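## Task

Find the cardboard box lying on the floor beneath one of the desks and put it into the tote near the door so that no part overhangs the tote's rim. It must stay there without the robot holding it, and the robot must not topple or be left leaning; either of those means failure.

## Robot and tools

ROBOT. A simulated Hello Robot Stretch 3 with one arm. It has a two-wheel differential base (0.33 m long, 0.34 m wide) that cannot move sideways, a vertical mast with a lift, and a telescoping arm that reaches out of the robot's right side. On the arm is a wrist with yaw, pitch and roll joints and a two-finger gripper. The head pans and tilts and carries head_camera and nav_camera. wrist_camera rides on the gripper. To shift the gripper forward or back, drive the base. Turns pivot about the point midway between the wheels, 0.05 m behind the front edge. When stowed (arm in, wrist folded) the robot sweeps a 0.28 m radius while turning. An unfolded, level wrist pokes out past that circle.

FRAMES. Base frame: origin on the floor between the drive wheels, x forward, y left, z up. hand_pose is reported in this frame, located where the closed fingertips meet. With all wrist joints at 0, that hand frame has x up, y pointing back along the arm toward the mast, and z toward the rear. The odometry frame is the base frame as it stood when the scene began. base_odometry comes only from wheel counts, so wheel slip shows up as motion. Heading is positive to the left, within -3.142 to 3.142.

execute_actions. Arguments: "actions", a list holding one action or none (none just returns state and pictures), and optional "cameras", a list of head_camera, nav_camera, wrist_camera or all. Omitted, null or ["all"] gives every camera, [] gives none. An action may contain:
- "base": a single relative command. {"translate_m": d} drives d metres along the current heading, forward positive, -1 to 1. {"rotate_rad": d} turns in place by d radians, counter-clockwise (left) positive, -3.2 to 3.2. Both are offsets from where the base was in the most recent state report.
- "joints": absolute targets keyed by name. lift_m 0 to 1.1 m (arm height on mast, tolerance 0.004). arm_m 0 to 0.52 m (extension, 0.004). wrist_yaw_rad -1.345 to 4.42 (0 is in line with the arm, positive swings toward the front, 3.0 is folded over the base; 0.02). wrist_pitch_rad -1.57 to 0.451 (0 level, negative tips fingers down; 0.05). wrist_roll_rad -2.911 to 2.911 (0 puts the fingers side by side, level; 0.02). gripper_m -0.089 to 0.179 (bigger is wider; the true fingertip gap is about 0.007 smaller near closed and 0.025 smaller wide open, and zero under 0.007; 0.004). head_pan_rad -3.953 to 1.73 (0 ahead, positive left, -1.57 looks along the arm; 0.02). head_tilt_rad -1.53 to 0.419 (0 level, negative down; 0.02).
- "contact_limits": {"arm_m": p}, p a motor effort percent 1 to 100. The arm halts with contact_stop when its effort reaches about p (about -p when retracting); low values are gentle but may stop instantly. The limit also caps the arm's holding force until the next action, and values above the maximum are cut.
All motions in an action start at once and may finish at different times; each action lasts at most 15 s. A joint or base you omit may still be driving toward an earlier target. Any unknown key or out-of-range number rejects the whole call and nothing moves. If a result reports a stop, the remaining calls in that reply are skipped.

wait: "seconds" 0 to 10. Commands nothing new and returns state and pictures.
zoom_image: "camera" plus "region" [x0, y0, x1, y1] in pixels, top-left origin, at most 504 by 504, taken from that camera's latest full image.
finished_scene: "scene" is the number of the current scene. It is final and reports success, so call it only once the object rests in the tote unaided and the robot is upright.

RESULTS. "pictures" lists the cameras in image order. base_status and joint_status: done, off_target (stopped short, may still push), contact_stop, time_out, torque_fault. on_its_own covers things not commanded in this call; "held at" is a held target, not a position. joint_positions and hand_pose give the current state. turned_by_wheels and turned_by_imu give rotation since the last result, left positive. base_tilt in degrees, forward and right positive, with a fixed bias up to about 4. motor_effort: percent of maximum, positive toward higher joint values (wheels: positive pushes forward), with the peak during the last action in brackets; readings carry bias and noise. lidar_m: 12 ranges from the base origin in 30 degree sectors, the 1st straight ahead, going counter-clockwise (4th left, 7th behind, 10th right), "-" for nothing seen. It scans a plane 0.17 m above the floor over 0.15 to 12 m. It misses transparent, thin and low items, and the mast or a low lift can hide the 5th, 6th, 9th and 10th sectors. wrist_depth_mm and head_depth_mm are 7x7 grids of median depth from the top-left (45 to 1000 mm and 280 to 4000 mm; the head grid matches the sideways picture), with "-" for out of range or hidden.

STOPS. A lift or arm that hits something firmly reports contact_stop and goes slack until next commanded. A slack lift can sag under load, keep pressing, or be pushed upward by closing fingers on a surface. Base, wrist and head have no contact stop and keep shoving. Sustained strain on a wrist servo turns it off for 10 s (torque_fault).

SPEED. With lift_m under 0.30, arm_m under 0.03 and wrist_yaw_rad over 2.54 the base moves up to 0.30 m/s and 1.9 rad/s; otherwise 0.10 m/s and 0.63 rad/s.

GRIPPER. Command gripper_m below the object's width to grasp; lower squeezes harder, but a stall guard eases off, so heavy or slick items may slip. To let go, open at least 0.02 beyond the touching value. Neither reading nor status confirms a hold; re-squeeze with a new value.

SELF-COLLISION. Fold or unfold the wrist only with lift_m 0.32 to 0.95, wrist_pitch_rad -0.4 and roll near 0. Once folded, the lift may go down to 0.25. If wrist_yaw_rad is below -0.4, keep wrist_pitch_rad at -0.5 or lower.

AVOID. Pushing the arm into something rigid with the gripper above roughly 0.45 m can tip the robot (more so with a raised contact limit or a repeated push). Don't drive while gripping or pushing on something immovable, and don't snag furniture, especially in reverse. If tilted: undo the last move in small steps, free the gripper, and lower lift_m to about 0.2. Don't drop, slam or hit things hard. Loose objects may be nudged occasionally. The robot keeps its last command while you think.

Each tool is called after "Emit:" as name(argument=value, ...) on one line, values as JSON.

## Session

Emit:
execute_actions(actions=[])

Scene clock: 0.00 s.
base_odometry: x=+0.000 y=+0.000 heading=+0.000 (m, m, rad; odometry frame)
turned_by_wheels: +0.000 (rad since the last result)
turned_by_imu: +0.000 (rad since the last result)
base_tilt: forward=-2.2 right=+1.0 (deg)
lidar_m: 0.88 0.84 0.87 1.18 2.28 1.26 0.92 0.88 0.92 1.24 1.20 1.22
head_depth_mm: 1272 1254 1232 1211 1190 1184 1170 / 1164 1151 1131 1114 1099 1086 1072 / 1076 1061 1046 1039 1027 1014 999 / 993 985 976 966 952 940 931 / 932 920 908 901 896 882 874 / 874 866 856 847 838 832 823 / 821 814 805 798 791 781 777
base_status: not commanded
joint_positions: lift_m=+0.379 arm_m=-0.002 wrist_yaw_rad=+3.037 wrist_pitch_rad=-0.605 wrist_roll_rad=+0.001 gripper_m=+0.037 head_pan_rad=-0.004 head_tilt_rad=-0.007
joint_status: not commanded
motor_effort: left_wheel=-1 right_wheel=+0 lift_m=+20 arm_m=+0 wrist_yaw_rad=+1 wrist_pitch_rad=+4 wrist_roll_rad=+0 gripper_m=+0 head_pan_rad=-1 head_tilt_rad=+1 (%)
hand_pose: x=-0.0006 y=+0.0531 z=+0.3524 quat_wxyz=(+0.246, +0.685, +0.175, +0.663) (m; base frame)
wrist_depth_mm: - - - - - 814 669 / - - - - - 859 700 / 885 865 - 840 824 816 722 / 721 724 719 705 692 679 670 / 612 607 605 610 604 593 577 / 535 543 - - 505 511 509 / 472 - - - 455 457 453
pictures: head_camera (sideways: a quarter turn clockwise sets it upright), nav_camera (sideways: a quarter turn counterclockwise sets it upright), wrist_camera
Images, in order (width x height): head_camera 896x504, nav_camera 672x504, wrist_camera 644x364.

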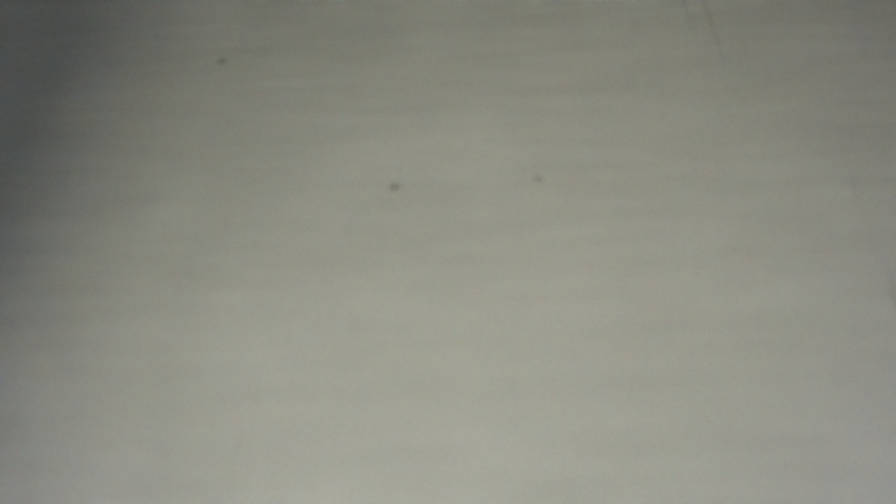

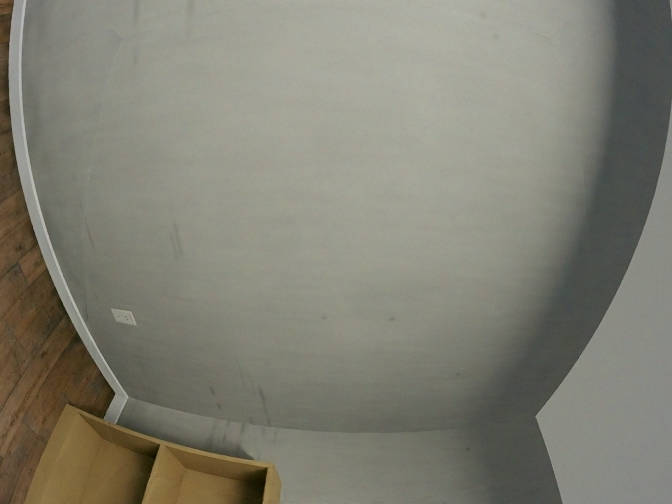

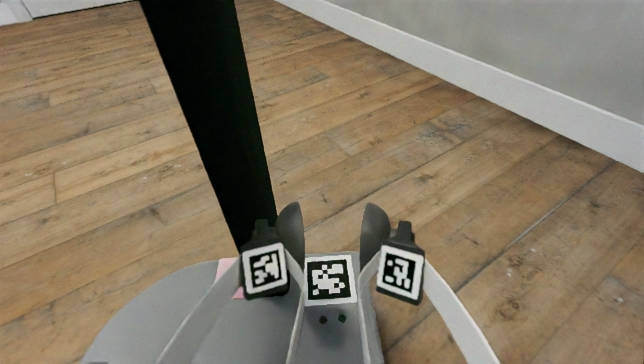

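Emit:
execute_actions(actions=[{"base": {"rotate_rad": 2.1}, "joints": {"lift_m": 0.27, "head_tilt_rad": -0.5}}], cameras=["head_camera", "nav_camera"])

Scene clock: 9.13 s.
base_odometry: x=+0.000 y=+0.000 heading=+2.100 (m, m, rad; odometry frame)
turned_by_wheels: +2.100 (rad since the last result)
turned_by_imu: +2.094 (rad since the last result)
base_tilt: forward=-2.2 right=+1.0 (deg)
lidar_m: 2.26 1.28 0.92 0.88 0.91 1.23 1.19 1.22 0.88 0.85 0.87 1.17
head_depth_mm: 1961 2071 2141 2187 2024 1669 1367 / 1961 2110 2288 2459 2118 1642 1369 / 1947 2084 2222 2441 2019 1656 1362 / 1920 2057 2241 2435 2153 1669 1365 / 1898 2043 2225 2429 2114 1661 1370 / 1876 2054 2223 2375 2117 1662 1372 / 1897 2025 2175 2399 2129 1671 1372
base_status: done
joint_positions: lift_m=+0.270 arm_m=-0.002 wrist_yaw_rad=+3.037 wrist_pitch_rad=-0.606 wrist_roll_rad=+0.001 gripper_m=+0.037 head_pan_rad=-0.004 head_tilt_rad=-0.494
joint_status: all done
motor_effort: left_wheel=-2(7) right_wheel=+2(10) lift_m=+16(15) arm_m=-1(1) wrist_yaw_rad=+0(0) wrist_pitch_rad=+4(4) wrist_roll_rad=+0(0) gripper_m=+1(0) head_pan_rad=-1(0) head_tilt_rad=-2(20) (%)
hand_pose: x=-0.0007 y=+0.0530 z=+0.2432 quat_wxyz=(+0.246, +0.685, +0.175, +0.663) (m; base frame)
wrist_depth_mm: 808 846 857 885 902 922 902 / 859 841 822 809 824 797 776 / 684 672 - 655 637 632 619 / 565 559 562 555 536 533 522 / 478 - - - 471 456 449 / - - - - 401 398 395 / - - - - 353 353 350
pictures: head_camera (sideways: a quarter turn clockwise sets it upright), nav_camera (sideways: a quarter turn counterclockwise sets it upright)
Images, in order (width x height): head_camera 896x504, nav_camera 672x504.

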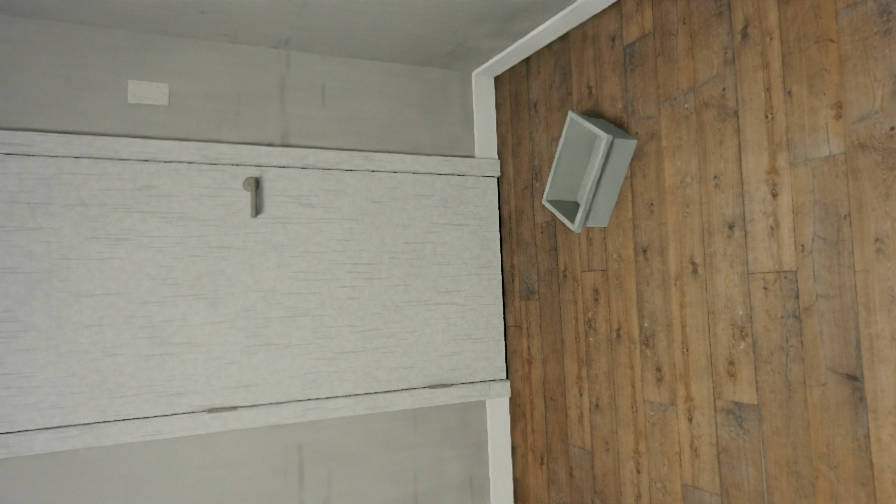

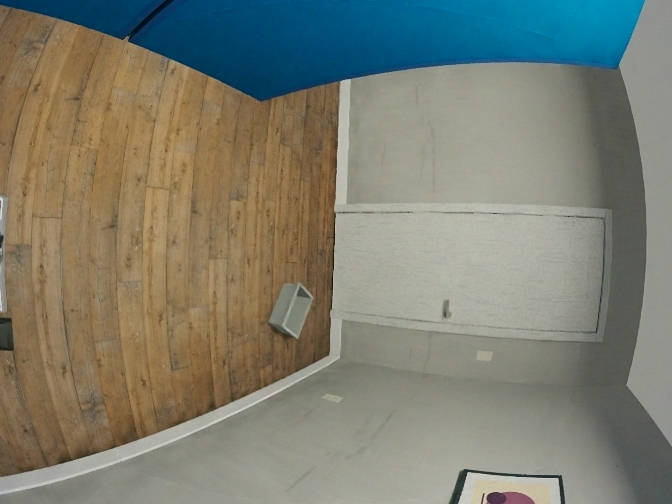

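Emit:
execute_actions(actions=[{"base": {"rotate_rad": 0.39}}], cameras=[])

Emit:
execute_actions(actions=[{"base": {"translate_m": 1.0}}], cameras=["nav_camera"])

Scene clock: 18.63 s.
base_odometry: x=+0.000 y=+0.000 heading=+2.490 (m, m, rad; odometry frame)
turned_by_wheels: +0.390 (rad since the last result)
turned_by_imu: +0.390 (rad since the last result)
base_tilt: forward=-2.1 right=+0.9 (deg)
lidar_m: 1.50 0.98 0.88 0.89 1.10 1.19 1.25 0.93 0.84 0.85 1.05 2.11
head_depth_mm: 1855 1984 2137 2294 2110 1653 1360 / 1911 2029 2197 2364 2113 1671 1365 / 1959 2102 2276 2464 2119 1660 1371 / 2041 2183 2356 2541 2119 1666 1369 / 2084 2282 2445 2641 2120 1668 1381 / 2158 2348 2547 2696 2053 1673 1369 / 2186 1381 1418 1480 1530 1574 1367
base_status: done
joint_positions: lift_m=+0.270 arm_m=-0.002 wrist_yaw_rad=+3.037 wrist_pitch_rad=-0.606 wrist_roll_rad=+0.001 gripper_m=+0.037 head_pan_rad=-0.004 head_tilt_rad=-0.494
joint_status: not commanded
motor_effort: left_wheel=-2(7) right_wheel=+2(10) lift_m=+17(17) arm_m=-1(0) wrist_yaw_rad=+0(0) wrist_pitch_rad=+4(4) wrist_roll_rad=+0(0) gripper_m=+0(1) head_pan_rad=+0(1) head_tilt_rad=-2(2) (%)
hand_pose: x=-0.0007 y=+0.0530 z=+0.2432 quat_wxyz=(+0.246, +0.685, +0.175, +0.663) (m; base frame)
wrist_depth_mm: - - 979 924 850 777 737 / 870 838 820 829 810 788 755 / 678 674 - 655 639 634 630 / 559 556 563 560 535 531 518 / 481 - - - 475 455 447 / - - - - 399 398 393 / - - - - 353 351 348
pictures: none
No camera images: the call's "cameras" was empty. Leave "cameras" out to get every camera's image.

Scene clock: 23.67 s.
base_odometry: x=-0.795 y=+0.607 heading=+2.490 (m, m, rad; odometry frame)
turned_by_wheels: +0.000 (rad since the last result)
turned_by_imu: +0.006 (rad since the last result)
base_tilt: forward=-2.2 right=+1.0 (deg)
lidar_m: 1.37 0.57 0.52 0.53 0.65 1.32 2.04 1.32 1.21 1.22 1.46 1.33
head_depth_mm: 1095 1165 1251 1343 1443 1565 1363 / 1125 1212 1302 1414 1544 1617 1373 / 1161 1249 1350 1470 1605 1654 1370 / 1198 1289 1394 1521 1673 1658 1361 / 1237 1326 1436 1591 1745 1652 1369 / 1268 1378 1502 1656 1840 1667 1365 / 1318 1433 1560 1726 1900 1664 1375
base_status: done
joint_positions: lift_m=+0.270 arm_m=-0.002 wrist_yaw_rad=+3.037 wrist_pitch_rad=-0.606 wrist_roll_rad=+0.001 gripper_m=+0.037 head_pan_rad=-0.004 head_tilt_rad=-0.495
joint_status: not commanded
motor_effort: left_wheel=-2(5) right_wheel=+3(10) lift_m=+17(17) arm_m=-1(0) wrist_yaw_rad=+1(2) wrist_pitch_rad=+4(4) wrist_roll_rad=+0(0) gripper_m=+0(0) head_pan_rad=+0(0) head_tilt_rad=-2(1) (%)
hand_pose: x=-0.0007 y=+0.0530 z=+0.2432 quat_wxyz=(+0.246, +0.685, +0.175, +0.663) (m; base frame)
wrist_depth_mm: 770 708 605 557 514 476 444 / 837 797 682 631 573 521 481 / 676 669 - 652 627 588 536 / 562 550 565 565 534 529 522 / 479 - - - 467 454 450 / - - - - 401 399 393 / - - - - 354 354 350
pictures: nav_camera (sideways: a quarter turn counterclockwise sets it upright)
Images, in order (width x height): nav_camera 672x504.

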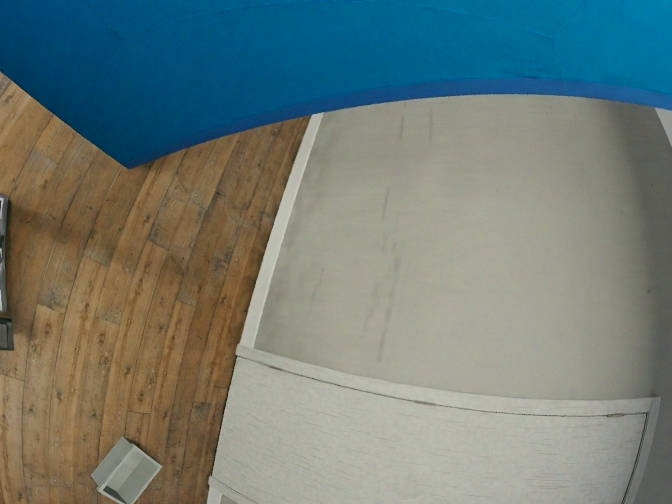

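Emit:
execute_actions(actions=[{"base": {"translate_m": 0.92}}], cameras=[])

Emit:
execute_actions(actions=[{"base": {"rotate_rad": 1.18}, "joints": {"head_tilt_rad": -0.4}}], cameras=["head_camera", "nav_camera"])

Scene clock: 34.73 s.
base_odometry: x=-1.526 y=+1.165 heading=+2.490 (m, m, rad; odometry frame)
turned_by_wheels: +0.000 (rad since the last result)
turned_by_imu: +0.007 (rad since the last result)
base_tilt: forward=-2.2 right=+0.9 (deg)
lidar_m: 0.51 0.63 1.30 0.76 0.49 0.49 2.59 1.69 1.55 0.82 0.55 0.51
head_depth_mm: 385 412 442 477 520 572 635 / 395 423 457 496 543 598 664 / 408 437 473 514 564 624 699 / 419 452 489 534 589 652 736 / 433 467 508 556 615 689 777 / 447 485 529 581 645 722 824 / 462 502 550 606 677 765 877
base_status: done
joint_positions: lift_m=+0.270 arm_m=-0.002 wrist_yaw_rad=+3.037 wrist_pitch_rad=-0.606 wrist_roll_rad=+0.001 gripper_m=+0.037 head_pan_rad=-0.004 head_tilt_rad=-0.495
joint_status: not commanded
motor_effort: left_wheel=-2(5) right_wheel=+2(10) lift_m=+17(17) arm_m=+0(0) wrist_yaw_rad=+1(1) wrist_pitch_rad=+4(4) wrist_roll_rad=+0(0) gripper_m=+1(0) head_pan_rad=-1(1) head_tilt_rad=-1(2) (%)
hand_pose: x=-0.0007 y=+0.0530 z=+0.2432 quat_wxyz=(+0.246, +0.685, +0.175, +0.663) (m; base frame)
wrist_depth_mm: 392 483 - - - - 933 / 410 521 832 824 803 790 781 / 458 550 - 656 641 642 627 / 540 534 568 559 537 530 528 / 477 - - - 471 453 453 / - - - - 398 394 392 / - - - - 357 353 351
pictures: none
No camera images: the call's "cameras" was empty. Leave "cameras" out to get every camera's image.

Scene clock: 36.70 s.
base_odometry: x=-1.526 y=+1.165 heading=-2.614 (m, m, rad; odometry frame)
turned_by_wheels: +1.180 (rad since the last result)
turned_by_imu: +1.176 (rad since the last result)
base_tilt: forward=-2.2 right=+0.9 (deg)
lidar_m: 1.85 0.65 0.49 0.67 2.23 1.61 1.55 0.70 0.53 0.51 0.52 0.71
head_depth_mm: 1248 1265 1277 1312 1330 1362 1364 / 1656 1704 1734 1803 1880 1750 1459 / 2582 2662 2760 2870 2391 1810 1464 / 2752 2927 3087 3277 2472 1824 1467 / 2699 2905 3058 3183 2445 1821 1455 / 2712 2890 2980 3215 2447 1830 1478 / 2673 2856 2951 3141 2450 1851 1485
base_status: done
joint_positions: lift_m=+0.270 arm_m=-0.002 wrist_yaw_rad=+3.037 wrist_pitch_rad=-0.606 wrist_roll_rad=+0.001 gripper_m=+0.037 head_pan_rad=-0.004 head_tilt_rad=-0.408
joint_status: all done
motor_effort: left_wheel=-2(7) right_wheel=+2(14) lift_m=+17(17) arm_m=-1(0) wrist_yaw_rad=+1(1) wrist_pitch_rad=+4(4) wrist_roll_rad=+0(0) gripper_m=-1(1) head_pan_rad=-1(0) head_tilt_rad=+3(12) (%)
hand_pose: x=-0.0007 y=+0.0530 z=+0.2432 quat_wxyz=(+0.246, +0.685, +0.175, +0.663) (m; base frame)
wrist_depth_mm: - - - - 523 492 506 / 858 849 833 822 573 549 563 / 687 670 - 653 614 616 625 / 564 559 564 558 536 531 519 / 480 - - - 467 453 449 / - - - - 398 396 395 / - - - - 359 352 350
pictures: head_camera (sideways: a quarter turn clockwise sets it upright), nav_camera (sideways: a quarter turn counterclockwise sets it upright)
Images, in order (width x height): head_camera 896x504, nav_camera 672x504.

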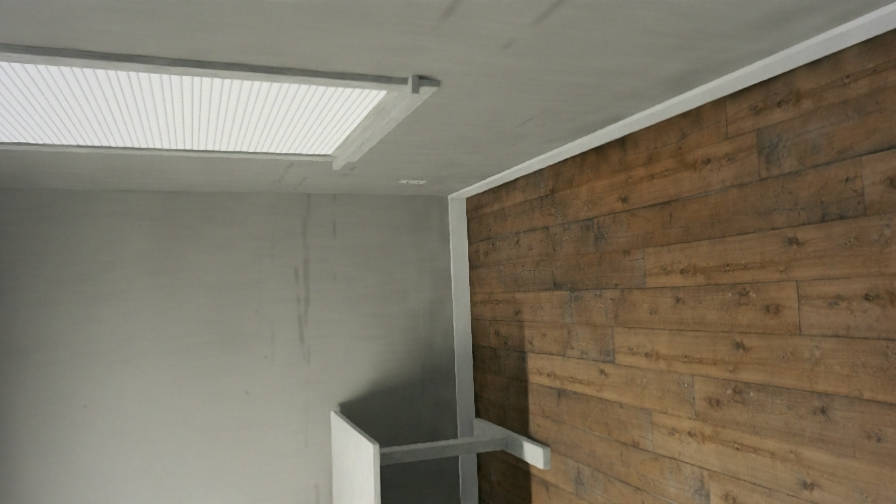

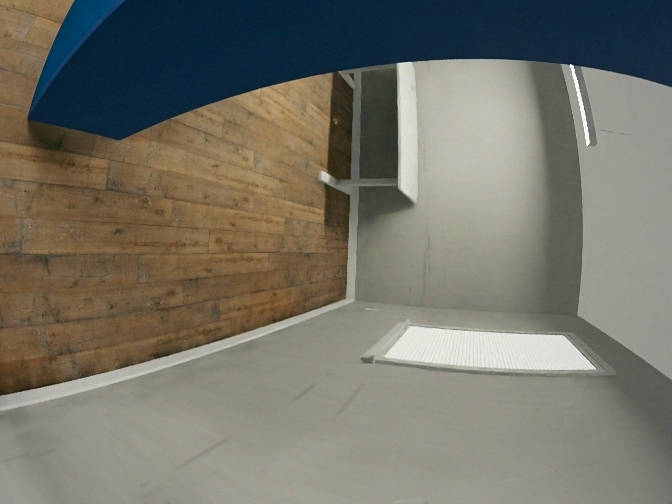

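Emit:
execute_actions(actions=[{"base": {"rotate_rad": 0.08}}], cameras=[])

Emit:
execute_actions(actions=[{"base": {"translate_m": 1.0}, "joints": {"head_pan_rad": 0.7, "head_tilt_rad": -0.5}}], cameras=["head_camera", "nav_camera"])

Scene clock: 45.30 s.
base_odometry: x=-1.526 y=+1.165 heading=-2.534 (m, m, rad; odometry frame)
turned_by_wheels: +0.080 (rad since the last result)
turned_by_imu: +0.081 (rad since the last result)
base_tilt: forward=-2.2 right=+1.0 (deg)
lidar_m: 2.56 0.60 0.49 0.92 2.07 1.58 1.54 0.65 0.52 0.51 0.54 0.77
head_depth_mm: 1587 1587 1603 1623 1640 1650 1443 / 2423 2422 2414 2465 2260 1813 1455 / 2753 2871 3087 3276 2415 1817 1465 / 2697 2907 3114 3244 2442 1828 1469 / 2730 2887 3093 3211 2395 1828 1468 / 2721 2867 3052 3213 2447 1821 1475 / 2712 2930 2985 3248 2430 1828 1472
base_status: done
joint_positions: lift_m=+0.270 arm_m=-0.002 wrist_yaw_rad=+3.037 wrist_pitch_rad=-0.606 wrist_roll_rad=+0.001 gripper_m=+0.037 head_pan_rad=-0.004 head_tilt_rad=-0.408
joint_status: not commanded
motor_effort: left_wheel=-2(8) right_wheel=+2(7) lift_m=+17(17) arm_m=-1(0) wrist_yaw_rad=+0(0) wrist_pitch_rad=+4(4) wrist_roll_rad=+0(0) gripper_m=+2(0) head_pan_rad=-1(1) head_tilt_rad=+3(3) (%)
hand_pose: x=-0.0007 y=+0.0530 z=+0.2432 quat_wxyz=(+0.246, +0.685, +0.175, +0.663) (m; base frame)
wrist_depth_mm: - - - - 666 466 467 / 863 852 831 826 666 527 521 / 697 675 - 652 615 592 588 / 562 559 563 556 534 529 524 / 478 - - - 471 454 452 / - - - - 402 395 392 / - - - - 357 356 350
pictures: none
No camera images: the call's "cameras" was empty. Leave "cameras" out to get every camera's image.

Scene clock: 50.33 s.
base_odometry: x=-2.347 y=+0.594 heading=-2.534 (m, m, rad; odometry frame)
turned_by_wheels: +0.000 (rad since the last result)
turned_by_imu: +0.006 (rad since the last result)
base_tilt: forward=-2.2 right=+0.9 (deg)
lidar_m: 1.84 2.34 2.92 1.31 0.53 0.59 1.73 0.76 0.58 0.57 0.60 0.87
head_depth_mm: 1977 2102 2144 2408 2040 1658 1362 / 2139 2269 2150 2513 2133 1644 1364 / 2281 2434 2157 2760 2147 1656 1361 / 2445 2671 2408 2905 2108 1656 1361 / 2655 2818 2640 2692 2138 1658 1373 / 2918 3153 3501 2939 2112 1665 1368 / 3100 3307 3504 3004 2128 1670 1377
base_status: done
joint_positions: lift_m=+0.270 arm_m=-0.002 wrist_yaw_rad=+3.037 wrist_pitch_rad=-0.606 wrist_roll_rad=+0.001 gripper_m=+0.037 head_pan_rad=+0.693 head_tilt_rad=-0.494
joint_status: all done
motor_effort: left_wheel=-2(6) right_wheel=+3(9) lift_m=+17(17) arm_m=-1(0) wrist_yaw_rad=+0(0) wrist_pitch_rad=+4(4) wrist_roll_rad=+0(0) gripper_m=+0(0) head_pan_rad=+2(35) head_tilt_rad=-1(7) (%)
hand_pose: x=-0.0007 y=+0.0530 z=+0.2432 quat_wxyz=(+0.246, +0.685, +0.175, +0.663) (m; base frame)
wrist_depth_mm: 422 942 - - - - - / 464 657 829 809 800 788 779 / 531 568 - 654 652 636 624 / 560 557 569 560 531 528 521 / 481 - - - 466 452 450 / - - - - 396 398 392 / - - - - 355 355 351
pictures: head_camera (sideways: a quarter turn clockwise sets it upright), nav_camera (sideways: a quarter turn counterclockwise sets it upright)
Images, in order (width x height): head_camera 896x504, nav_camera 672x504.

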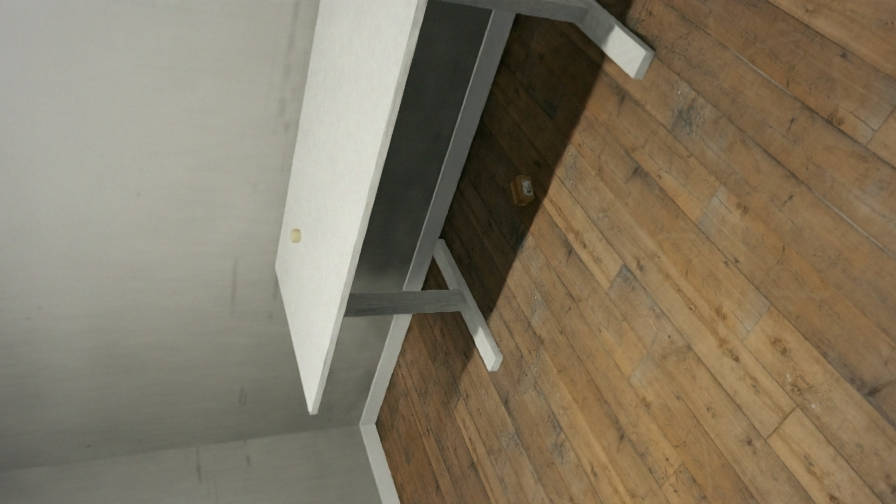

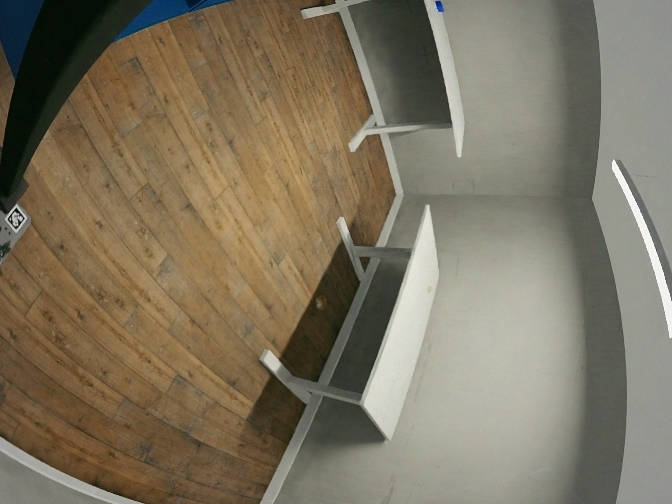

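Emit:
zoom_image(camera="head_camera", region=[460, 140, 580, 240])

Region (460, 140, 580, 240) of head_camera's 896x504 image, scaled by 4.200, with more detail than that image has.

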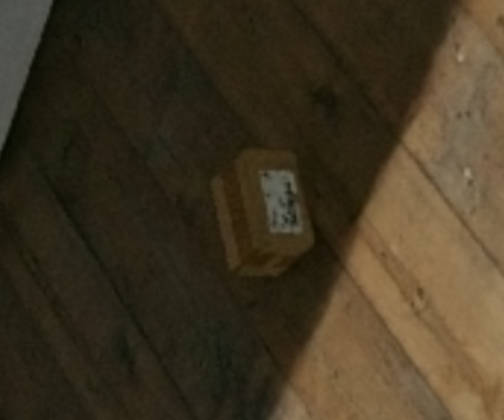

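Emit:
execute_actions(actions=[{"base": {"rotate_rad": 0.896}, "joints": {"head_pan_rad": -0.5, "head_tilt_rad": -0.6}}], cameras=[])

Emit:
execute_actions(actions=[{"base": {"translate_m": 1.0}}], cameras=[])

Emit:
execute_actions(actions=[{"base": {"translate_m": 0.54}}], cameras=[])

Emit:
execute_actions(actions=[{"base": {"rotate_rad": 0.615}, "joints": {"head_pan_rad": -1.57, "head_tilt_rad": -0.9}}], cameras=["head_camera", "nav_camera"])

Scene clock: 76.43 s.
base_odometry: x=-2.347 y=+0.594 heading=-1.638 (m, m, rad; odometry frame)
turned_by_wheels: +0.896 (rad since the last result)
turned_by_imu: +0.895 (rad since the last result)
base_tilt: forward=-2.2 right=+0.9 (deg)
lidar_m: 2.53 2.23 0.55 0.53 2.55 0.89 0.61 0.57 0.58 0.74 1.67 1.84
head_depth_mm: 1822 1970 2134 2301 1871 1531 1288 / 1878 2047 2239 2354 1864 1522 1286 / 1954 2138 1940 2260 1890 1526 1281 / 2039 2187 1972 2443 1882 1529 1277 / 2123 2259 1955 2428 1871 1525 1276 / 2218 2360 2711 2449 1888 1530 1286 / 2319 2469 2816 2437 1881 1529 1282
base_status: done
joint_positions: lift_m=+0.270 arm_m=-0.002 wrist_yaw_rad=+3.037 wrist_pitch_rad=-0.606 wrist_roll_rad=+0.001 gripper_m=+0.037 head_pan_rad=-0.493 head_tilt_rad=-0.593
joint_status: all done
motor_effort: left_wheel=-2(7) right_wheel=+2(11) lift_m=+18(17) arm_m=-1(1) wrist_yaw_rad=+1(0) wrist_pitch_rad=+4(4) wrist_roll_rad=+0(0) gripper_m=+1(1) head_pan_rad=-4(35) head_tilt_rad=-2(9) (%)
hand_pose: x=-0.0007 y=+0.0530 z=+0.2432 quat_wxyz=(+0.246, +0.685, +0.175, +0.663) (m; base frame)
wrist_depth_mm: - - 864 648 801 897 - / 879 835 834 721 708 785 770 / 681 664 - 654 639 633 628 / 561 556 569 564 541 529 523 / 480 - - - 469 451 449 / - - - - 401 400 395 / - - - - 356 353 352
pictures: none
No camera images: the call's "cameras" was empty. Leave "cameras" out to get every camera's image.

Scene clock: 81.47 s.
base_odometry: x=-2.414 y=-0.404 heading=-1.638 (m, m, rad; odometry frame)
turned_by_wheels: +0.000 (rad since the last result)
turned_by_imu: +0.006 (rad since the last result)
base_tilt: forward=-2.2 right=+0.9 (deg)
lidar_m: 1.57 1.97 1.67 1.03 1.32 1.00 1.48 1.38 1.41 1.75 1.21 1.55
head_depth_mm: 1347 1451 1512 1096 1805 1528 1279 / 1401 1520 1582 1102 1875 1524 1284 / 1456 1571 1588 1148 1867 1530 1279 / 1519 1646 1598 1204 1892 1529 1279 / 1575 1717 1588 1262 1889 1525 1277 / 1651 1795 1589 1693 1828 1525 1284 / 1724 1895 1598 2278 1857 1533 1291
base_status: done
joint_positions: lift_m=+0.270 arm_m=-0.002 wrist_yaw_rad=+3.037 wrist_pitch_rad=-0.606 wrist_roll_rad=+0.001 gripper_m=+0.037 head_pan_rad=-0.493 head_tilt_rad=-0.593
joint_status: not commanded
motor_effort: left_wheel=-2(4) right_wheel=+3(12) lift_m=+17(18) arm_m=-1(1) wrist_yaw_rad=-1(0) wrist_pitch_rad=+4(4) wrist_roll_rad=+0(0) gripper_m=+1(0) head_pan_rad=-3(4) head_tilt_rad=-2(2) (%)
hand_pose: x=-0.0007 y=+0.0530 z=+0.2432 quat_wxyz=(+0.246, +0.685, +0.175, +0.663) (m; base frame)
wrist_depth_mm: 938 923 983 - - - - / 756 797 831 821 802 798 784 / 685 671 - 658 649 633 628 / 557 556 568 561 542 527 522 / 481 - - - 469 454 449 / - - - - 398 396 393 / - - - - 354 353 349
pictures: none
No camera images: the call's "cameras" was empty. Leave "cameras" out to get every camera's image.

Scene clock: 84.90 s.
base_odometry: x=-2.451 y=-0.943 heading=-1.638 (m, m, rad; odometry frame)
turned_by_wheels: +0.000 (rad since the last result)
turned_by_imu: +0.004 (rad since the last result)
base_tilt: forward=-2.2 right=+1.0 (deg)
lidar_m: 1.75 1.47 1.77 1.56 1.68 1.48 1.95 1.82 1.85 1.10 1.33 1.04
head_depth_mm: 1097 1182 1294 1099 839 741 1254 / 1126 1228 1321 1093 840 1409 1286 / 1177 1278 1386 1098 838 1480 1283 / 1219 1338 1418 1095 840 1520 1283 / 1277 1388 1519 1100 872 1455 1280 / 1335 1466 1643 1100 938 1527 1276 / 1394 1553 1720 1868 1711 1531 1287
base_status: done
joint_positions: lift_m=+0.270 arm_m=-0.002 wrist_yaw_rad=+3.037 wrist_pitch_rad=-0.606 wrist_roll_rad=+0.001 gripper_m=+0.037 head_pan_rad=-0.493 head_tilt_rad=-0.594
joint_status: not commanded
motor_effort: left_wheel=-2(5) right_wheel=+3(8) lift_m=+17(17) arm_m=-1(1) wrist_yaw_rad=+0(0) wrist_pitch_rad=+4(4) wrist_roll_rad=+0(0) gripper_m=+0(0) head_pan_rad=-4(4) head_tilt_rad=-2(2) (%)
hand_pose: x=-0.0007 y=+0.0530 z=+0.2432 quat_wxyz=(+0.246, +0.685, +0.175, +0.663) (m; base frame)
wrist_depth_mm: 966 - - - - - - / 861 864 833 825 787 779 780 / 675 678 - 646 651 642 621 / 560 558 568 565 533 530 528 / 480 - - - 474 451 450 / - - - - 398 394 394 / - - - - 357 355 350
pictures: none
No camera images: the call's "cameras" was empty. Leave "cameras" out to get every camera's image.

Scene clock: 86.40 s.
base_odometry: x=-2.451 y=-0.943 heading=-1.023 (m, m, rad; odometry frame)
turned_by_wheels: +0.615 (rad since the last result)
turned_by_imu: +0.614 (rad since the last result)
base_tilt: forward=-2.2 right=+0.9 (deg)
lidar_m: 1.47 1.76 1.55 1.23 1.74 1.89 1.82 1.89 1.10 1.33 1.04 1.90
head_depth_mm: 1204 1136 907 813 1470 1284 1139 / 1195 1134 907 813 1458 1278 1140 / 1187 1137 902 812 1459 1285 1144 / 1187 1131 900 808 1445 1283 1155 / 1177 1128 898 809 1450 1270 1133 / 1182 1127 900 808 1457 1269 1127 / 1169 1080 892 805 1444 1273 1133
base_status: done
joint_positions: lift_m=+0.270 arm_m=-0.002 wrist_yaw_rad=+3.037 wrist_pitch_rad=-0.606 wrist_roll_rad=+0.001 gripper_m=+0.037 head_pan_rad=-1.563 head_tilt_rad=-0.889
joint_status: all done
motor_effort: left_wheel=-2(6) right_wheel=+2(12) lift_m=+17(17) arm_m=+0(1) wrist_yaw_rad=+0(1) wrist_pitch_rad=+4(4) wrist_roll_rad=+0(0) gripper_m=+1(1) head_pan_rad=-4(35) head_tilt_rad=-3(15) (%)
hand_pose: x=-0.0007 y=+0.0530 z=+0.2432 quat_wxyz=(+0.246, +0.685, +0.175, +0.663) (m; base frame)
wrist_depth_mm: - - - - - - - / 868 854 835 811 810 790 782 / 678 667 - 649 638 635 632 / 557 554 560 558 539 531 527 / 480 - - - 470 451 447 / - - - - 398 398 393 / - - - - 356 353 352
pictures: head_camera (sideways: a quarter turn clockwise sets it upright), nav_camera (sideways: a quarter turn counterclockwise sets it upright)
Images, in order (width x height): head_camera 896x504, nav_camera 672x504.

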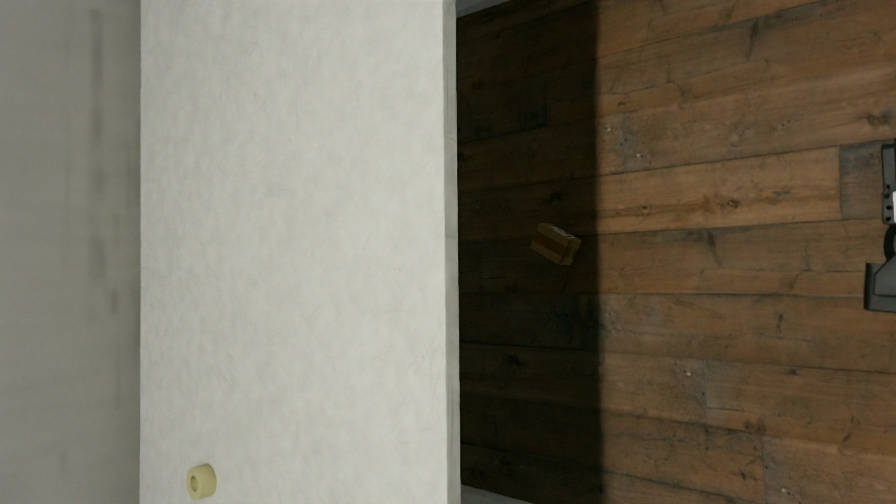

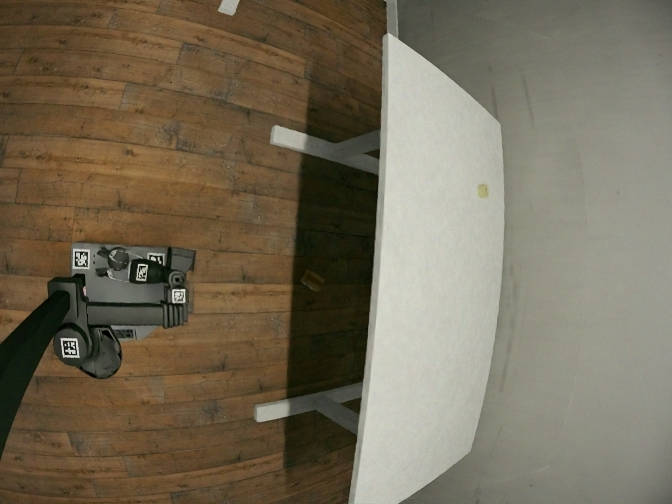

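Emit:
execute_actions(actions=[{"base": {"translate_m": 0.06}, "joints": {"lift_m": 0.36, "wrist_pitch_rad": -0.4, "wrist_roll_rad": 0.0}}], cameras=[])

Emit:
execute_actions(actions=[{"joints": {"wrist_yaw_rad": -0.35, "gripper_m": 0.179}}], cameras=[])

Emit:
execute_actions(actions=[{"joints": {"lift_m": 0.12, "arm_m": 0.3, "wrist_pitch_rad": -0.5}}], cameras=["head_camera", "wrist_camera"])

Scene clock: 98.80 s.
base_odometry: x=-2.419 y=-0.994 heading=-1.023 (m, m, rad; odometry frame)
turned_by_wheels: +0.000 (rad since the last result)
turned_by_imu: +0.002 (rad since the last result)
base_tilt: forward=-2.2 right=+0.9 (deg)
lidar_m: 1.41 1.72 1.52 1.23 1.75 1.95 1.89 1.88 1.14 1.34 1.02 1.90
head_depth_mm: 1200 1140 906 813 1470 1284 1137 / 1192 1133 906 811 1459 1277 1142 / 1194 1129 904 811 1460 1277 1152 / 1189 1129 901 810 1446 1274 1152 / 1177 1126 900 811 1454 1276 1148 / 1172 1119 898 805 1464 1271 1131 / 1170 1116 896 803 1443 1268 1133
base_status: done
joint_positions: lift_m=+0.360 arm_m=-0.002 wrist_yaw_rad=+3.037 wrist_pitch_rad=-0.420 wrist_roll_rad=+0.001 gripper_m=+0.037 head_pan_rad=-1.563 head_tilt_rad=-0.889
joint_status: all done
motor_effort: left_wheel=-2(7) right_wheel=+3(11) lift_m=+23(28) arm_m=-1(1) wrist_yaw_rad=+0(1) wrist_pitch_rad=+7(8) wrist_roll_rad=+0(1) gripper_m=+0(1) head_pan_rad=-3(4) head_tilt_rad=-3(3) (%)
hand_pose: x=+0.0022 y=+0.0801 z=+0.3720 quat_wxyz=(+0.184, +0.698, +0.111, +0.683) (m; base frame)
wrist_depth_mm: - - - - - - - / - - - - - - - / - - - - - - - / 913 898 - 868 885 866 857 / 725 706 708 696 729 688 686 / 596 588 613 573 563 567 574 / 509 523 - - 498 497 491
pictures: none
No camera images: the call's "cameras" was empty. Leave "cameras" out to get every camera's image.

Scene clock: 101.50 s.
base_odometry: x=-2.419 y=-0.994 heading=-1.023 (m, m, rad; odometry frame)
turned_by_wheels: +0.000 (rad since the last result)
turned_by_imu: +0.001 (rad since the last result)
base_tilt: forward=-2.2 right=+1.0 (deg)
lidar_m: 1.41 1.72 1.52 1.23 1.74 1.95 1.88 1.89 1.14 1.34 1.01 1.90
head_depth_mm: 1203 1134 906 817 1463 1280 1136 / 1197 1137 903 810 1461 1274 1140 / 1190 1140 901 812 1451 1283 1149 / 1188 1136 901 809 1448 1289 1152 / 1184 1127 899 807 1454 1272 1131 / 1178 1115 899 804 1446 1272 1134 / 1174 1113 896 801 1436 1270 1131
base_status: not commanded
joint_positions: lift_m=+0.360 arm_m=-0.002 wrist_yaw_rad=-0.346 wrist_pitch_rad=-0.420 wrist_roll_rad=+0.001 gripper_m=+0.179 head_pan_rad=-1.563 head_tilt_rad=-0.889
joint_status: all done
motor_effort: left_wheel=-3(3) right_wheel=+2(3) lift_m=+23(23) arm_m=-1(1) wrist_yaw_rad=-1(1) wrist_pitch_rad=+7(7) wrist_roll_rad=+0(0) gripper_m=+1(97) head_pan_rad=-3(4) head_tilt_rad=-3(3) (%)
hand_pose: x=-0.0976 y=-0.3536 z=+0.3720 quat_wxyz=(+0.656, +0.026, -0.707, -0.265) (m; base frame)
wrist_depth_mm: 828 888 961 - - - - / 885 953 - - - - - / 975 - - - - - - / 858 881 892 871 868 839 856 / 711 751 709 703 702 685 676 / 602 570 586 587 576 574 582 / 506 506 500 506 496 492 481
pictures: none
No camera images: the call's "cameras" was empty. Leave "cameras" out to get every camera's image.

Scene clock: 104.93 s.
base_odometry: x=-2.419 y=-0.994 heading=-1.023 (m, m, rad; odometry frame)
turned_by_wheels: +0.000 (rad since the last result)
turned_by_imu: +0.001 (rad since the last result)
base_tilt: forward=-2.2 right=+1.0 (deg)
lidar_m: 1.41 1.71 1.52 1.23 1.74 1.94 1.88 1.89 1.14 1.33 1.01 1.91
head_depth_mm: 1198 1136 911 812 1463 1283 1138 / 1191 1131 904 811 1459 1281 1145 / 1194 1136 905 812 1457 1277 1135 / 1191 1125 904 809 1450 1233 1133 / 1178 1126 901 806 1454 1276 1127 / 1177 1122 896 805 1455 1270 1132 / 1176 1116 896 801 1444 1271 1131
base_status: not commanded
joint_positions: lift_m=+0.120 arm_m=+0.300 wrist_yaw_rad=-0.348 wrist_pitch_rad=-0.511 wrist_roll_rad=+0.001 gripper_m=+0.179 head_pan_rad=-1.563 head_tilt_rad=-0.889
joint_status: all done
motor_effort: left_wheel=-2(2) right_wheel=+2(2) lift_m=+17(22) arm_m=+2(1) wrist_yaw_rad=-1(1) wrist_pitch_rad=+4(7) wrist_roll_rad=+0(0) gripper_m=+0(1) head_pan_rad=-3(3) head_tilt_rad=-4(4) (%)
hand_pose: x=-0.0937 y=-0.6437 z=+0.1126 quat_wxyz=(+0.643, +0.058, -0.705, -0.295) (m; base frame)
wrist_depth_mm: 604 648 699 742 792 838 839 / 636 665 648 639 633 623 562 / 496 490 482 454 472 464 462 / 391 390 386 351 377 372 368 / 323 332 319 314 312 311 308 / 282 265 271 269 268 266 268 / 236 238 237 235 233 232 226
pictures: head_camera (sideways: a quarter turn clockwise sets it upright), wrist_camera
Images, in order (width x height): head_camera 896x504, wrist_camera 644x364.

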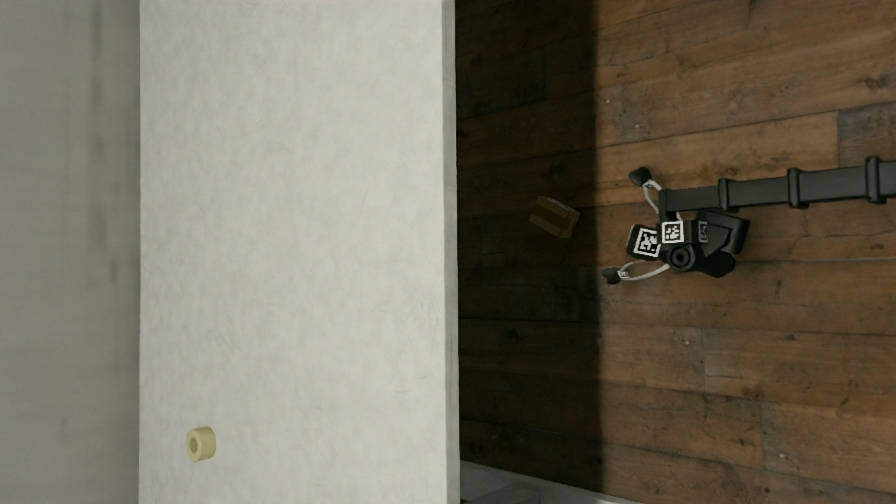

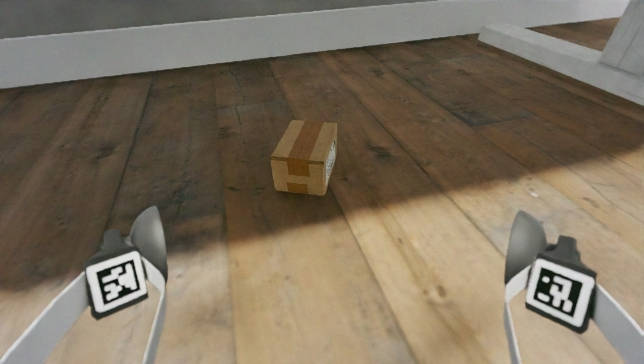

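Emit:
execute_actions(actions=[{"base": {"translate_m": -0.025}, "joints": {"lift_m": 0.04, "arm_m": 0.43}}], cameras=["wrist_camera"])

Scene clock: 121.60 s.
base_odometry: x=-2.432 y=-0.973 heading=-1.023 (m, m, rad; odometry frame)
turned_by_wheels: +0.000 (rad since the last result)
turned_by_imu: +0.001 (rad since the last result)
base_tilt: forward=-2.2 right=+0.9 (deg)
lidar_m: 1.43 1.73 1.53 1.23 1.75 1.93 1.86 1.88 1.12 1.33 1.03 1.90
head_depth_mm: 1200 1133 904 814 1464 1285 1146 / 1200 1133 908 811 1461 1286 1134 / 1190 1128 902 809 1457 1285 1141 / 1193 1127 904 805 1466 1252 1137 / 1181 1126 899 805 1451 1271 1137 / 1176 1118 899 803 1459 1273 1127 / 1170 1113 895 800 1453 1277 1124
base_status: done
joint_positions: lift_m=+0.040 arm_m=+0.430 wrist_yaw_rad=-0.348 wrist_pitch_rad=-0.511 wrist_roll_rad=+0.001 gripper_m=+0.179 head_pan_rad=-1.563 head_tilt_rad=-0.889
joint_status: all done
motor_effort: left_wheel=-2(4) right_wheel=+3(2) lift_m=+17(17) arm_m=+2(0) wrist_yaw_rad=-1(2) wrist_pitch_rad=+4(4) wrist_roll_rad=+0(0) gripper_m=+0(1) head_pan_rad=-4(4) head_tilt_rad=-3(3) (%)
hand_pose: x=-0.0937 y=-0.7737 z=+0.0326 quat_wxyz=(+0.643, +0.058, -0.705, -0.295) (m; base frame)
wrist_depth_mm: 505 536 569 597 641 621 542 / 456 445 434 434 421 417 407 / 331 328 322 220 316 311 306 / 262 257 246 184 250 248 245 / 216 220 212 202 208 208 205 / 189 176 181 180 178 177 178 / 155 158 158 157 156 154 150
pictures: wrist_camera
Images, in order (width x height): wrist_camera 644x364.

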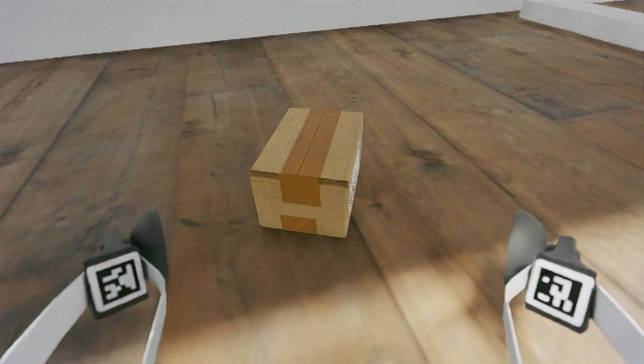

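Emit:
execute_actions(actions=[{"joints": {"arm_m": 0.515}}], cameras=["wrist_camera"])

Emit:
execute_actions(actions=[{"joints": {"gripper_m": 0.03}}], cameras=["wrist_camera"])

Scene clock: 128.30 s.
base_odometry: x=-2.432 y=-0.973 heading=-1.023 (m, m, rad; odometry frame)
turned_by_wheels: +0.000 (rad since the last result)
turned_by_imu: +0.001 (rad since the last result)
base_tilt: forward=-2.2 right=+0.9 (deg)
lidar_m: 1.44 1.74 1.54 1.23 1.75 1.93 1.86 1.89 1.12 1.33 1.03 1.90
head_depth_mm: 1203 1139 908 814 1457 1283 1143 / 1193 1134 902 809 1455 1282 1137 / 1187 1131 903 809 1467 1271 1139 / 1186 1127 904 806 1453 1267 1136 / 1190 1119 899 808 1456 1273 1135 / 1179 1117 895 805 1448 1277 1129 / 1178 1115 898 802 1444 1271 1125
base_status: not commanded
joint_positions: lift_m=+0.040 arm_m=+0.515 wrist_yaw_rad=-0.348 wrist_pitch_rad=-0.511 wrist_roll_rad=+0.001 gripper_m=+0.179 head_pan_rad=-1.563 head_tilt_rad=-0.889
joint_status: all done
motor_effort: left_wheel=-2(2) right_wheel=+2(2) lift_m=+17(17) arm_m=+2(3) wrist_yaw_rad=-1(2) wrist_pitch_rad=+4(4) wrist_roll_rad=+0(0) gripper_m=+1(0) head_pan_rad=-4(3) head_tilt_rad=-3(4) (%)
hand_pose: x=-0.0937 y=-0.8587 z=+0.0326 quat_wxyz=(+0.643, +0.058, -0.705, -0.295) (m; base frame)
wrist_depth_mm: 432 466 500 538 570 614 538 / 454 444 431 428 423 416 405 / 330 326 322 317 313 311 306 / 260 258 254 234 240 248 244 / 215 220 211 149 149 207 205 / 189 176 181 123 126 177 178 / 155 159 157 132 126 155 150
pictures: wrist_camera
Images, in order (width x height): wrist_camera 644x364.

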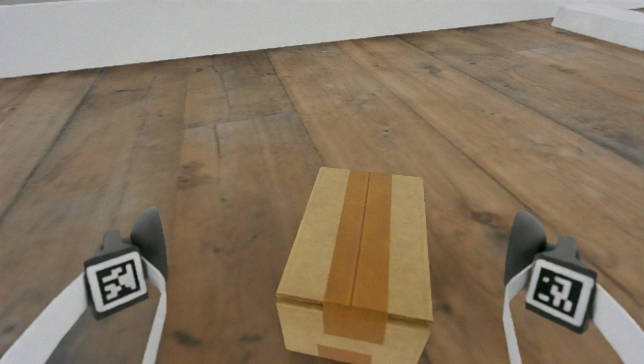

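Scene clock: 130.27 s.
base_odometry: x=-2.432 y=-0.973 heading=-1.023 (m, m, rad; odometry frame)
turned_by_wheels: +0.000 (rad since the last result)
turned_by_imu: +0.001 (rad since the last result)
base_tilt: forward=-2.2 right=+1.0 (deg)
lidar_m: 1.43 1.74 1.54 1.23 1.75 1.93 1.86 1.88 1.12 1.33 1.03 1.90
head_depth_mm: 1194 1138 906 810 1470 1279 1135 / 1200 1133 904 808 1463 1279 1149 / 1191 1128 902 812 1464 1283 1142 / 1182 1128 900 807 1457 1275 1132 / 1184 1118 898 807 1451 1268 1131 / 1177 1116 898 806 1449 1277 1128 / 1168 1112 893 804 1446 1266 1129
base_status: not commanded
joint_positions: lift_m=+0.040 arm_m=+0.515 wrist_yaw_rad=-0.348 wrist_pitch_rad=-0.512 wrist_roll_rad=+0.001 gripper_m=+0.031 head_pan_rad=-1.563 head_tilt_rad=-0.889
joint_status: all done
motor_effort: left_wheel=-1(2) right_wheel=+2(2) lift_m=+17(17) arm_m=+2(2) wrist_yaw_rad=-1(1) wrist_pitch_rad=+4(4) wrist_roll_rad=+0(0) gripper_m=-29(100) head_pan_rad=-4(3) head_tilt_rad=-3(3) (%)
hand_pose: x=-0.0938 y=-0.8586 z=+0.0325 quat_wxyz=(+0.643, +0.058, -0.705, -0.295) (m; base frame)
wrist_depth_mm: 438 466 499 542 575 614 537 / 449 443 435 424 419 411 406 / 331 328 321 317 312 308 305 / 261 257 255 180 241 248 244 / 214 212 218 143 145 206 204 / 183 182 171 123 126 177 175 / 159 158 155 136 150 154 153
pictures: wrist_camera
Images, in order (width x height): wrist_camera 644x364.

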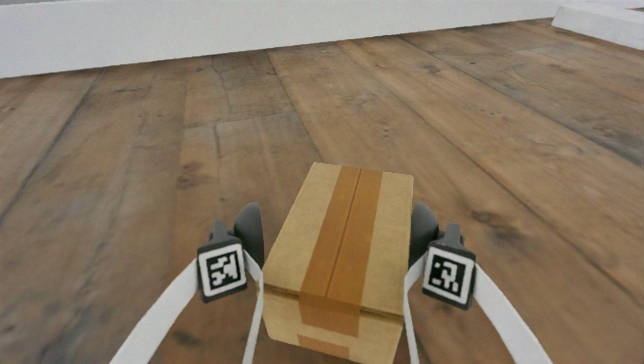

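Emit:
execute_actions(actions=[{"joints": {"lift_m": 0.36, "arm_m": 0.0, "wrist_pitch_rad": -0.4}}], cameras=["wrist_camera"])

Emit:
execute_actions(actions=[{"joints": {"wrist_yaw_rad": 2.6, "head_pan_rad": 0.0, "head_tilt_rad": -0.6}}], cameras=["wrist_camera"])

Scene clock: 139.43 s.
base_odometry: x=-2.432 y=-0.973 heading=-1.023 (m, m, rad; odometry frame)
turned_by_wheels: +0.000 (rad since the last result)
turned_by_imu: +0.003 (rad since the last result)
base_tilt: forward=-2.2 right=+0.9 (deg)
lidar_m: 1.44 1.74 1.53 1.23 1.75 1.92 1.86 1.89 1.12 1.33 1.03 1.90
head_depth_mm: 1195 1137 909 813 1462 1282 1137 / 1198 1138 901 809 1460 1278 1140 / 1191 1132 902 811 1461 1276 1156 / 1188 1128 896 809 1458 1281 1153 / 1179 1125 901 807 1448 1281 1139 / 1178 1123 901 805 1458 1268 1133 / 1177 1114 897 802 1451 1268 1129
base_status: not commanded
joint_positions: lift_m=+0.360 arm_m=+0.000 wrist_yaw_rad=-0.348 wrist_pitch_rad=-0.427 wrist_roll_rad=+0.001 gripper_m=+0.041 head_pan_rad=-1.563 head_tilt_rad=-0.889
joint_status: all done
on_its_own: gripper_m is held at +0.040, not at your +0.030, by its stall guard, which is not easing now
motor_effort: left_wheel=-2(2) right_wheel=+2(2) lift_m=+24(23) arm_m=-2(2) wrist_yaw_rad=+0(1) wrist_pitch_rad=+10(11) wrist_roll_rad=+0(0) gripper_m=-23(24) head_pan_rad=-3(3) head_tilt_rad=-4(3) (%)
hand_pose: x=-0.0977 y=-0.3550 z=+0.3703 quat_wxyz=(+0.654, +0.028, -0.707, -0.268) (m; base frame)
wrist_depth_mm: 810 877 950 - - - - / 903 939 - - - - - / 989 - - - - - - / 869 888 886 179 812 822 857 / 714 708 732 144 144 686 677 / 593 588 543 124 126 575 564 / 511 506 493 136 475 491 489
pictures: wrist_camera
Images, in order (width x height): wrist_camera 644x364.

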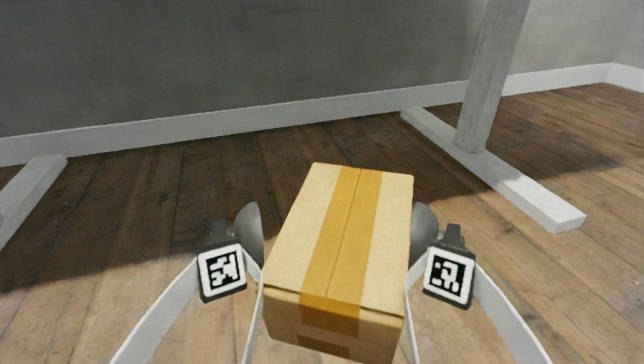

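Scene clock: 141.93 s.
base_odometry: x=-2.432 y=-0.973 heading=-1.023 (m, m, rad; odometry frame)
turned_by_wheels: +0.000 (rad since the last result)
turned_by_imu: +0.001 (rad since the last result)
base_tilt: forward=-2.2 right=+1.0 (deg)
lidar_m: 1.44 1.74 1.53 1.23 1.75 1.93 1.86 1.88 1.12 1.34 1.03 1.90
head_depth_mm: 1624 1771 1951 2164 1830 1513 1269 / 1613 1712 1960 2157 1841 1501 1271 / 1610 1610 1487 2107 1792 1519 1268 / 1585 1614 1947 2131 1863 1508 1273 / 1587 1612 1917 2113 1861 1503 1275 / 1588 1620 1913 2118 1856 1509 1277 / 1573 1604 1887 2110 1853 1500 1273
base_status: not commanded
joint_positions: lift_m=+0.360 arm_m=+0.000 wrist_yaw_rad=+2.596 wrist_pitch_rad=-0.427 wrist_roll_rad=+0.001 gripper_m=+0.041 head_pan_rad=-0.007 head_tilt_rad=-0.606
joint_status: all done
on_its_own: gripper_m is held at +0.040, not at your +0.030, by its stall guard, which is not easing now
motor_effort: left_wheel=-2(2) right_wheel=+2(2) lift_m=+24(24) arm_m=-2(2) wrist_yaw_rad=+3(5) wrist_pitch_rad=+10(10) wrist_roll_rad=+0(0) gripper_m=-23(23) head_pan_rad=+2(34) head_tilt_rad=+2(19) (%)
hand_pose: x=+0.0945 y=+0.0456 z=+0.3703 quat_wxyz=(+0.331, +0.706, -0.041, +0.625) (m; base frame)
wrist_depth_mm: - - - - - - - / - - - - - - - / - - - - - - - / 875 882 870 179 813 833 844 / 741 703 726 144 145 681 672 / - 597 550 124 126 571 573 / - 505 519 136 475 492 490
pictures: wrist_camera
Images, in order (width x height): wrist_camera 644x364.

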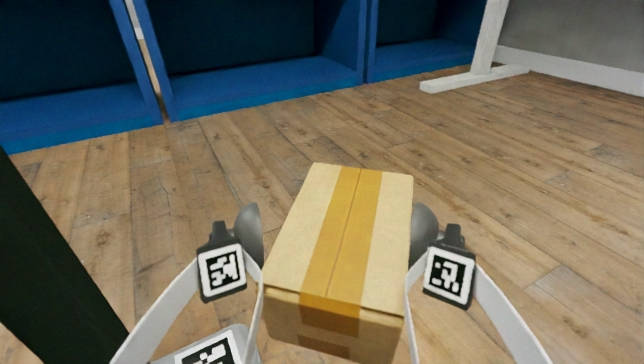

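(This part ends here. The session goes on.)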